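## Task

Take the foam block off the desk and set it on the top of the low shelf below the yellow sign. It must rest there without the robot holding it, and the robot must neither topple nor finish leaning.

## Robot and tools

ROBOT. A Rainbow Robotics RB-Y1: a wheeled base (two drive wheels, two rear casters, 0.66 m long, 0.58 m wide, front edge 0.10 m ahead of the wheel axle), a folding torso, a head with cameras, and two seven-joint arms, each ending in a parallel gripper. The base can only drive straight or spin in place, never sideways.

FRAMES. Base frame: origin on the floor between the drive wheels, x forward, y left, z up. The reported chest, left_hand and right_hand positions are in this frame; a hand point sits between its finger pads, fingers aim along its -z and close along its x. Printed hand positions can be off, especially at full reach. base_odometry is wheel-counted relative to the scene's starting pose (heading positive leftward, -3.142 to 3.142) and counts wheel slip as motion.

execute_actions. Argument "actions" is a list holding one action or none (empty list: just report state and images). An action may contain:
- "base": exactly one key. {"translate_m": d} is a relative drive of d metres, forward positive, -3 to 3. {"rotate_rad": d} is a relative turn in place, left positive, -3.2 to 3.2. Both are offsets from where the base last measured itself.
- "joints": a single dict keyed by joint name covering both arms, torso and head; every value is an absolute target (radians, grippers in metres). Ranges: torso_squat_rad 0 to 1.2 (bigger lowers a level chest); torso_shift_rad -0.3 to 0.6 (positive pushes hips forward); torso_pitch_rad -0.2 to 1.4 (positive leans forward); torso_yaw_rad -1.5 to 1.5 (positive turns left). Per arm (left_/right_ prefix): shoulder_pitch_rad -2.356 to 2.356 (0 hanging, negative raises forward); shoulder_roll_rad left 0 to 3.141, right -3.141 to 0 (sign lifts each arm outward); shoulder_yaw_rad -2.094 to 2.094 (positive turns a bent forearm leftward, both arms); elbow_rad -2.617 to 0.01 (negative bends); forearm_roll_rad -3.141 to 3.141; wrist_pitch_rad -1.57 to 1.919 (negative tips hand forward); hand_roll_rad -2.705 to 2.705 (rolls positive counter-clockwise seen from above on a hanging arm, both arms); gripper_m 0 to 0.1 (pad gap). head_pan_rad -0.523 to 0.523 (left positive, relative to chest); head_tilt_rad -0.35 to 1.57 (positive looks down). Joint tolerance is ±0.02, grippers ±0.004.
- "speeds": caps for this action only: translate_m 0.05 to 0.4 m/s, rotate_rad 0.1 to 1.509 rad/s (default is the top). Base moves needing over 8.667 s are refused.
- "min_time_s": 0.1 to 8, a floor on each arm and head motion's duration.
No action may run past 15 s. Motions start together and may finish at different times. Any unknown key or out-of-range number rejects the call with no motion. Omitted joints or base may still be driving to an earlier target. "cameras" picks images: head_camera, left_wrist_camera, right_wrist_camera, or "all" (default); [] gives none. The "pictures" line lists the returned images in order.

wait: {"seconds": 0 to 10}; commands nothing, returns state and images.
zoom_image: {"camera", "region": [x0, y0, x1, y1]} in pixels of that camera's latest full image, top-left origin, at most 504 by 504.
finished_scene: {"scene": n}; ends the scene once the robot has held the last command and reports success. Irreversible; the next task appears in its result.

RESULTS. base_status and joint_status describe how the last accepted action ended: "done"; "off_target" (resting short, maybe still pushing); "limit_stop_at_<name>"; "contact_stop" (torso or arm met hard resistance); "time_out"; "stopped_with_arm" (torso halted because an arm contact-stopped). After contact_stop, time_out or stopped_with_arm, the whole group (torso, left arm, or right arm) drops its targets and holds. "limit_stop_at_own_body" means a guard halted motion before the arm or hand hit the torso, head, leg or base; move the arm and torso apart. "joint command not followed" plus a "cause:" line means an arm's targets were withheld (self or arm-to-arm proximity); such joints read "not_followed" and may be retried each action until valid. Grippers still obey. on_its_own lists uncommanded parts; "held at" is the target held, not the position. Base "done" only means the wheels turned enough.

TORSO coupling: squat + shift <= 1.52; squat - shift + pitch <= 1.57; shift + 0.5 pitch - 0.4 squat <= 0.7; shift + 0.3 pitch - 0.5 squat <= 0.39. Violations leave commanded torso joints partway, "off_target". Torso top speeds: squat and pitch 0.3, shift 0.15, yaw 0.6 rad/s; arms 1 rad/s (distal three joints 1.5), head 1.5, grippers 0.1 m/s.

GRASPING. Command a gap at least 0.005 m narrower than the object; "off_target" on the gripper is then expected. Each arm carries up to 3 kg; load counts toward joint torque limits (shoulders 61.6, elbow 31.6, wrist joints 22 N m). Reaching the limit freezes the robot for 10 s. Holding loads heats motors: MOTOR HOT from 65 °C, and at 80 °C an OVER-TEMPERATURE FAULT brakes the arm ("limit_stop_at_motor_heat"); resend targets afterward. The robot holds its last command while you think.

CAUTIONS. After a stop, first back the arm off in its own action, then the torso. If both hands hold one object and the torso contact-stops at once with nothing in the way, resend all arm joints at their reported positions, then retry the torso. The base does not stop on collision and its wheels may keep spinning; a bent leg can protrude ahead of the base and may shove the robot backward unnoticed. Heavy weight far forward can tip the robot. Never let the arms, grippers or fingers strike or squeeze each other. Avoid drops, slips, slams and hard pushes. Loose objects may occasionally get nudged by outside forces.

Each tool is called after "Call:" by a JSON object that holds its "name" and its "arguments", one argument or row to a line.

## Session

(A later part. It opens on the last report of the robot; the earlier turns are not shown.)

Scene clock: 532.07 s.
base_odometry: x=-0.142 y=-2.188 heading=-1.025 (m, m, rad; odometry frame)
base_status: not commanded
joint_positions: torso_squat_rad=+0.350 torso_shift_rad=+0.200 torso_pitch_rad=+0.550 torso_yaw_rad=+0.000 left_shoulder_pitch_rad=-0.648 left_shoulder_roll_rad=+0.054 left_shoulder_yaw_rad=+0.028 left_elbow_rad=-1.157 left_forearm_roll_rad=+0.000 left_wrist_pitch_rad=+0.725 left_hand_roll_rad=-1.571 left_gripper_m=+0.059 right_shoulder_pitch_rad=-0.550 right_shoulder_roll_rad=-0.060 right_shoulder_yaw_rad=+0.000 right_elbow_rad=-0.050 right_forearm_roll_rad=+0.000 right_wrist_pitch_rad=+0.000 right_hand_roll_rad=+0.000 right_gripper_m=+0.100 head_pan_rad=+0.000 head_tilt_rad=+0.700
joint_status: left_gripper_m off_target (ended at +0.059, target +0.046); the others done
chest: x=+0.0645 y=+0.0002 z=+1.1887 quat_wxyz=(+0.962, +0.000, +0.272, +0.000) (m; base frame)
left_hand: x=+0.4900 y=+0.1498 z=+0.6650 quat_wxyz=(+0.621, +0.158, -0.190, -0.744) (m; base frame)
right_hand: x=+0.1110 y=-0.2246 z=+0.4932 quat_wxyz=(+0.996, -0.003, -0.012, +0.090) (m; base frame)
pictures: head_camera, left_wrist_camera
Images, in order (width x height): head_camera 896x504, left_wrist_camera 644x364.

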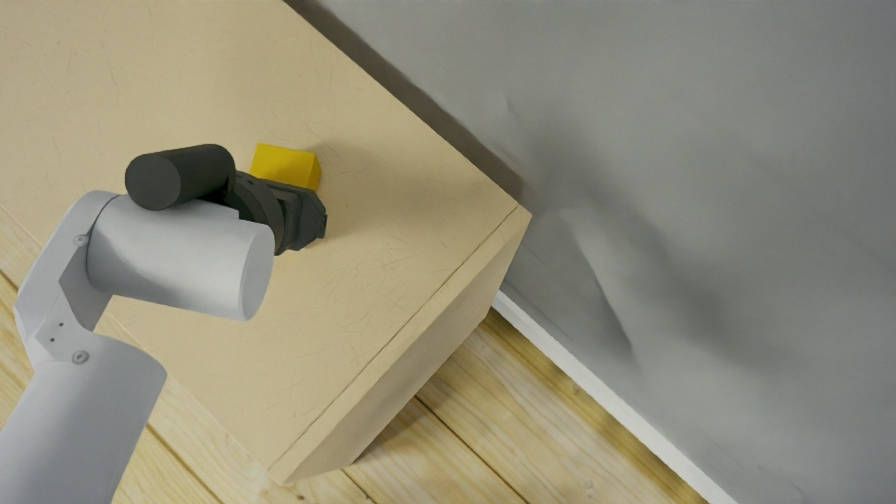

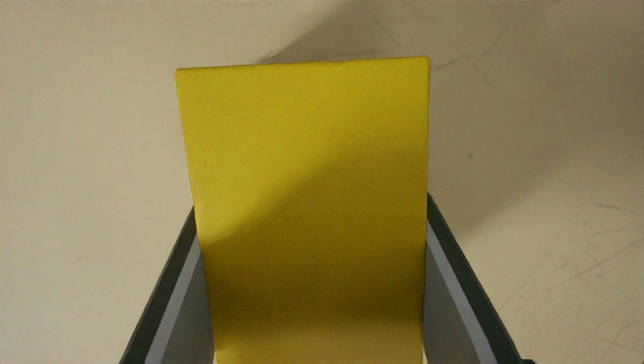

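Call:
{"name": "zoom_image", "arguments": {
  "camera": "left_wrist_camera",
  "region": [380, 0, 644, 264]
}}

Call:
{"name": "zoom_image", "arguments": {
  "camera": "head_camera",
  "region": [230, 115, 360, 245]
}}

Region (380, 0, 644, 264) of left_wrist_camera's 644x364 image, scaled by 1.909, with more detail than that image has.

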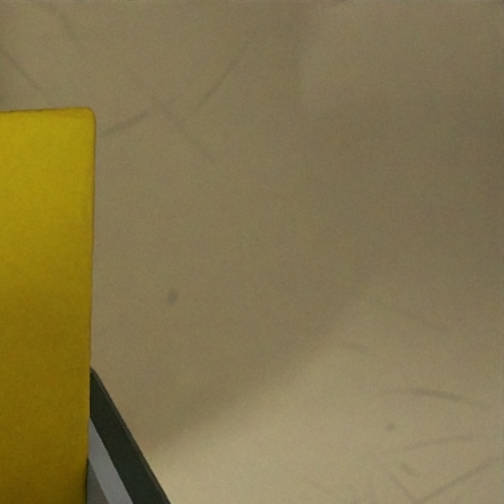

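Region (230, 115, 360, 245) of head_camera's 896x504 image, scaled by 3.877, with more detail than that image has.

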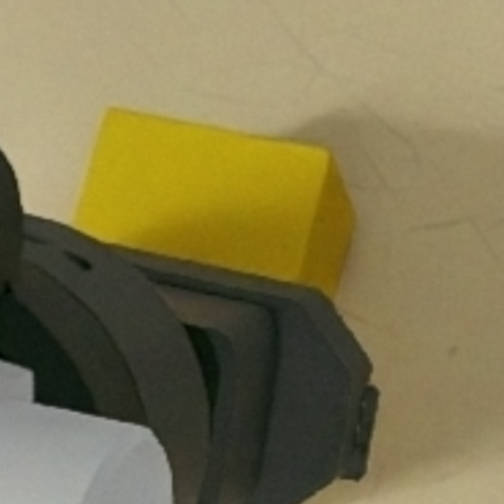

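Call:
{"name": "execute_actions", "arguments": {
  "actions": [
    {"joints": {"left_shoulder_pitch_rad": -0.57, "left_shoulder_roll_rad": 0.053, "left_shoulder_yaw_rad": 0.005, "left_elbow_rad": -1.468, "left_forearm_roll_rad": 0.0, "left_wrist_pitch_rad": 0.96, "left_hand_roll_rad": -1.571, "left_gripper_m": 0.1}, "min_time_s": 1.1}
  ],
  "cameras": ["head_camera", "left_wrist_camera"]
}}

Scene clock: 560.27 s.
base_odometry: x=-0.142 y=-2.188 heading=-1.025 (m, m, rad; odometry frame)
base_status: not commanded
joint_positions: torso_squat_rad=+0.350 torso_shift_rad=+0.200 torso_pitch_rad=+0.550 torso_yaw_rad=+0.000 left_shoulder_pitch_rad=-0.570 left_shoulder_roll_rad=+0.053 left_shoulder_yaw_rad=+0.005 left_elbow_rad=-1.468 left_forearm_roll_rad=+0.000 left_wrist_pitch_rad=+0.960 left_hand_roll_rad=-1.571 left_gripper_m=+0.100 right_shoulder_pitch_rad=-0.550 right_shoulder_roll_rad=-0.060 right_shoulder_yaw_rad=+0.000 right_elbow_rad=-0.050 right_forearm_roll_rad=+0.000 right_wrist_pitch_rad=+0.000 right_hand_roll_rad=+0.000 right_gripper_m=+0.100 head_pan_rad=+0.000 head_tilt_rad=+0.700
joint_status: all done
chest: x=+0.0645 y=+0.0002 z=+1.1887 quat_wxyz=(+0.962, +0.000, +0.272, +0.000) (m; base frame)
left_hand: x=+0.4905 y=+0.1498 z=+0.7192 quat_wxyz=(+0.621, +0.158, -0.190, -0.744) (m; base frame)
right_hand: x=+0.1110 y=-0.2246 z=+0.4932 quat_wxyz=(+0.996, -0.003, -0.012, +0.090) (m; base frame)
pictures: head_camera, left_wrist_camera
Images, in order (width x height): head_camera 896x504, left_wrist_camera 644x364.

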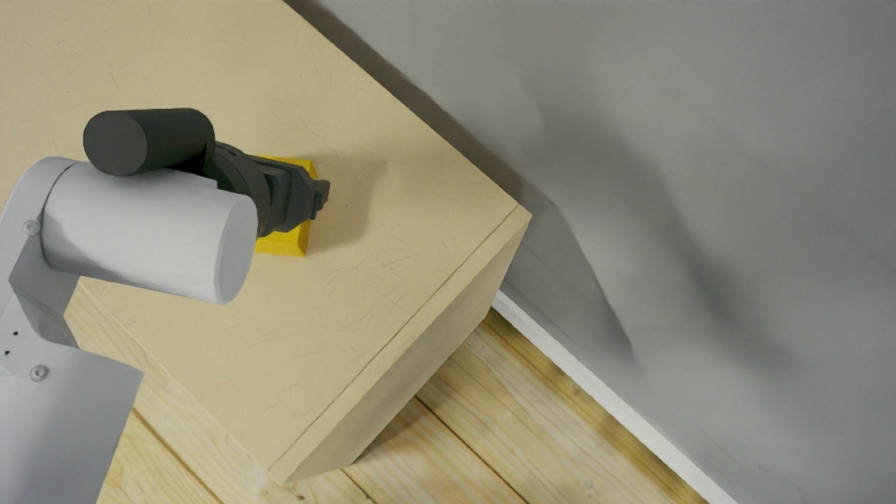

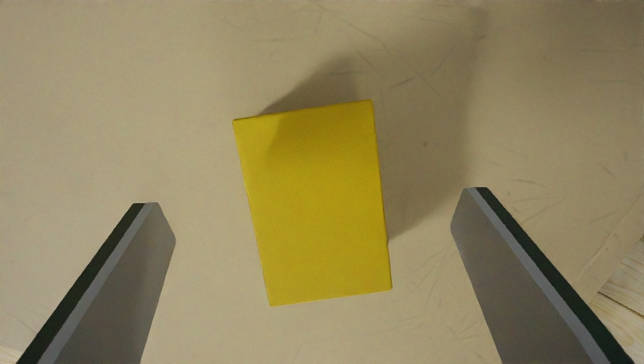

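Call:
{"name": "execute_actions", "arguments": {
  "actions": [
    {"joints": {"torso_pitch_rad": 0.08, "right_shoulder_pitch_rad": -0.06, "right_shoulder_roll_rad": -0.05, "head_pan_rad": 0.3, "head_tilt_rad": -0.2}, "min_time_s": 1.5}
  ]
}}

Scene clock: 577.53 s.
base_odometry: x=-0.142 y=-2.188 heading=-1.025 (m, m, rad; odometry frame)
base_status: not commanded
joint_positions: torso_squat_rad=+0.350 torso_shift_rad=+0.200 torso_pitch_rad=+0.080 torso_yaw_rad=+0.000 left_shoulder_pitch_rad=-0.570 left_shoulder_roll_rad=+0.053 left_shoulder_yaw_rad=+0.005 left_elbow_rad=-1.468 left_forearm_roll_rad=+0.000 left_wrist_pitch_rad=+0.960 left_hand_roll_rad=-1.571 left_gripper_m=+0.100 right_shoulder_pitch_rad=-0.060 right_shoulder_roll_rad=-0.050 right_shoulder_yaw_rad=+0.000 right_elbow_rad=-0.050 right_forearm_roll_rad=+0.000 right_wrist_pitch_rad=+0.000 right_hand_roll_rad=+0.000 right_gripper_m=+0.100 head_pan_rad=+0.300 head_tilt_rad=-0.200
joint_status: all done
chest: x=-0.0726 y=+0.0002 z=+1.2334 quat_wxyz=(+0.999, +0.000, +0.040, +0.000) (m; base frame)
left_hand: x=+0.5198 y=+0.1498 z=+1.0077 quat_wxyz=(+0.559, +0.327, -0.330, -0.687) (m; base frame)
right_hand: x=-0.0591 y=-0.2575 z=+0.5504 quat_wxyz=(+1.000, -0.025, -0.013, +0.011) (m; base frame)
pictures: head_camera, left_wrist_camera, right_wrist_camera
Images, in order (width x height): head_camera 896x504, left_wrist_camera 644x364, right_wrist_camera 644x364.

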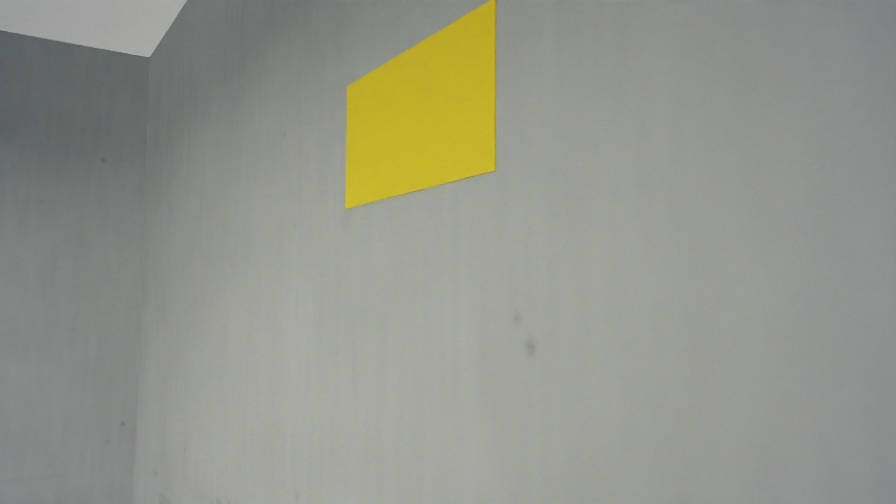

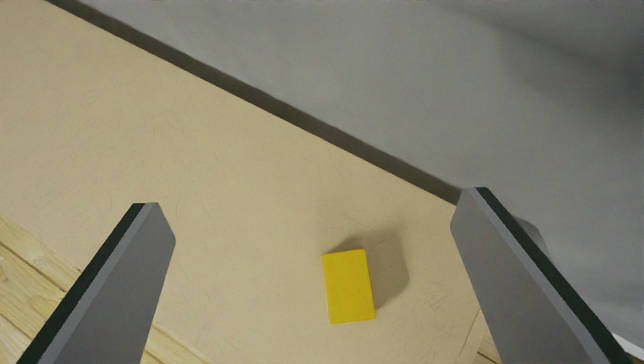

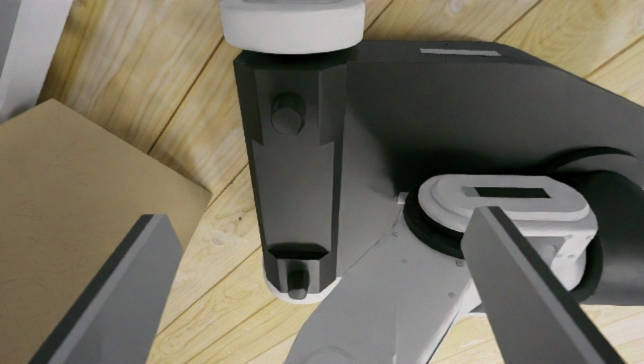

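The block is resting on the shelf under the yellow sign, and the robot is clear of it.

Call:
{"name": "finished_scene", "arguments": {
  "scene": 2
}}

The scene is finished: the task was done.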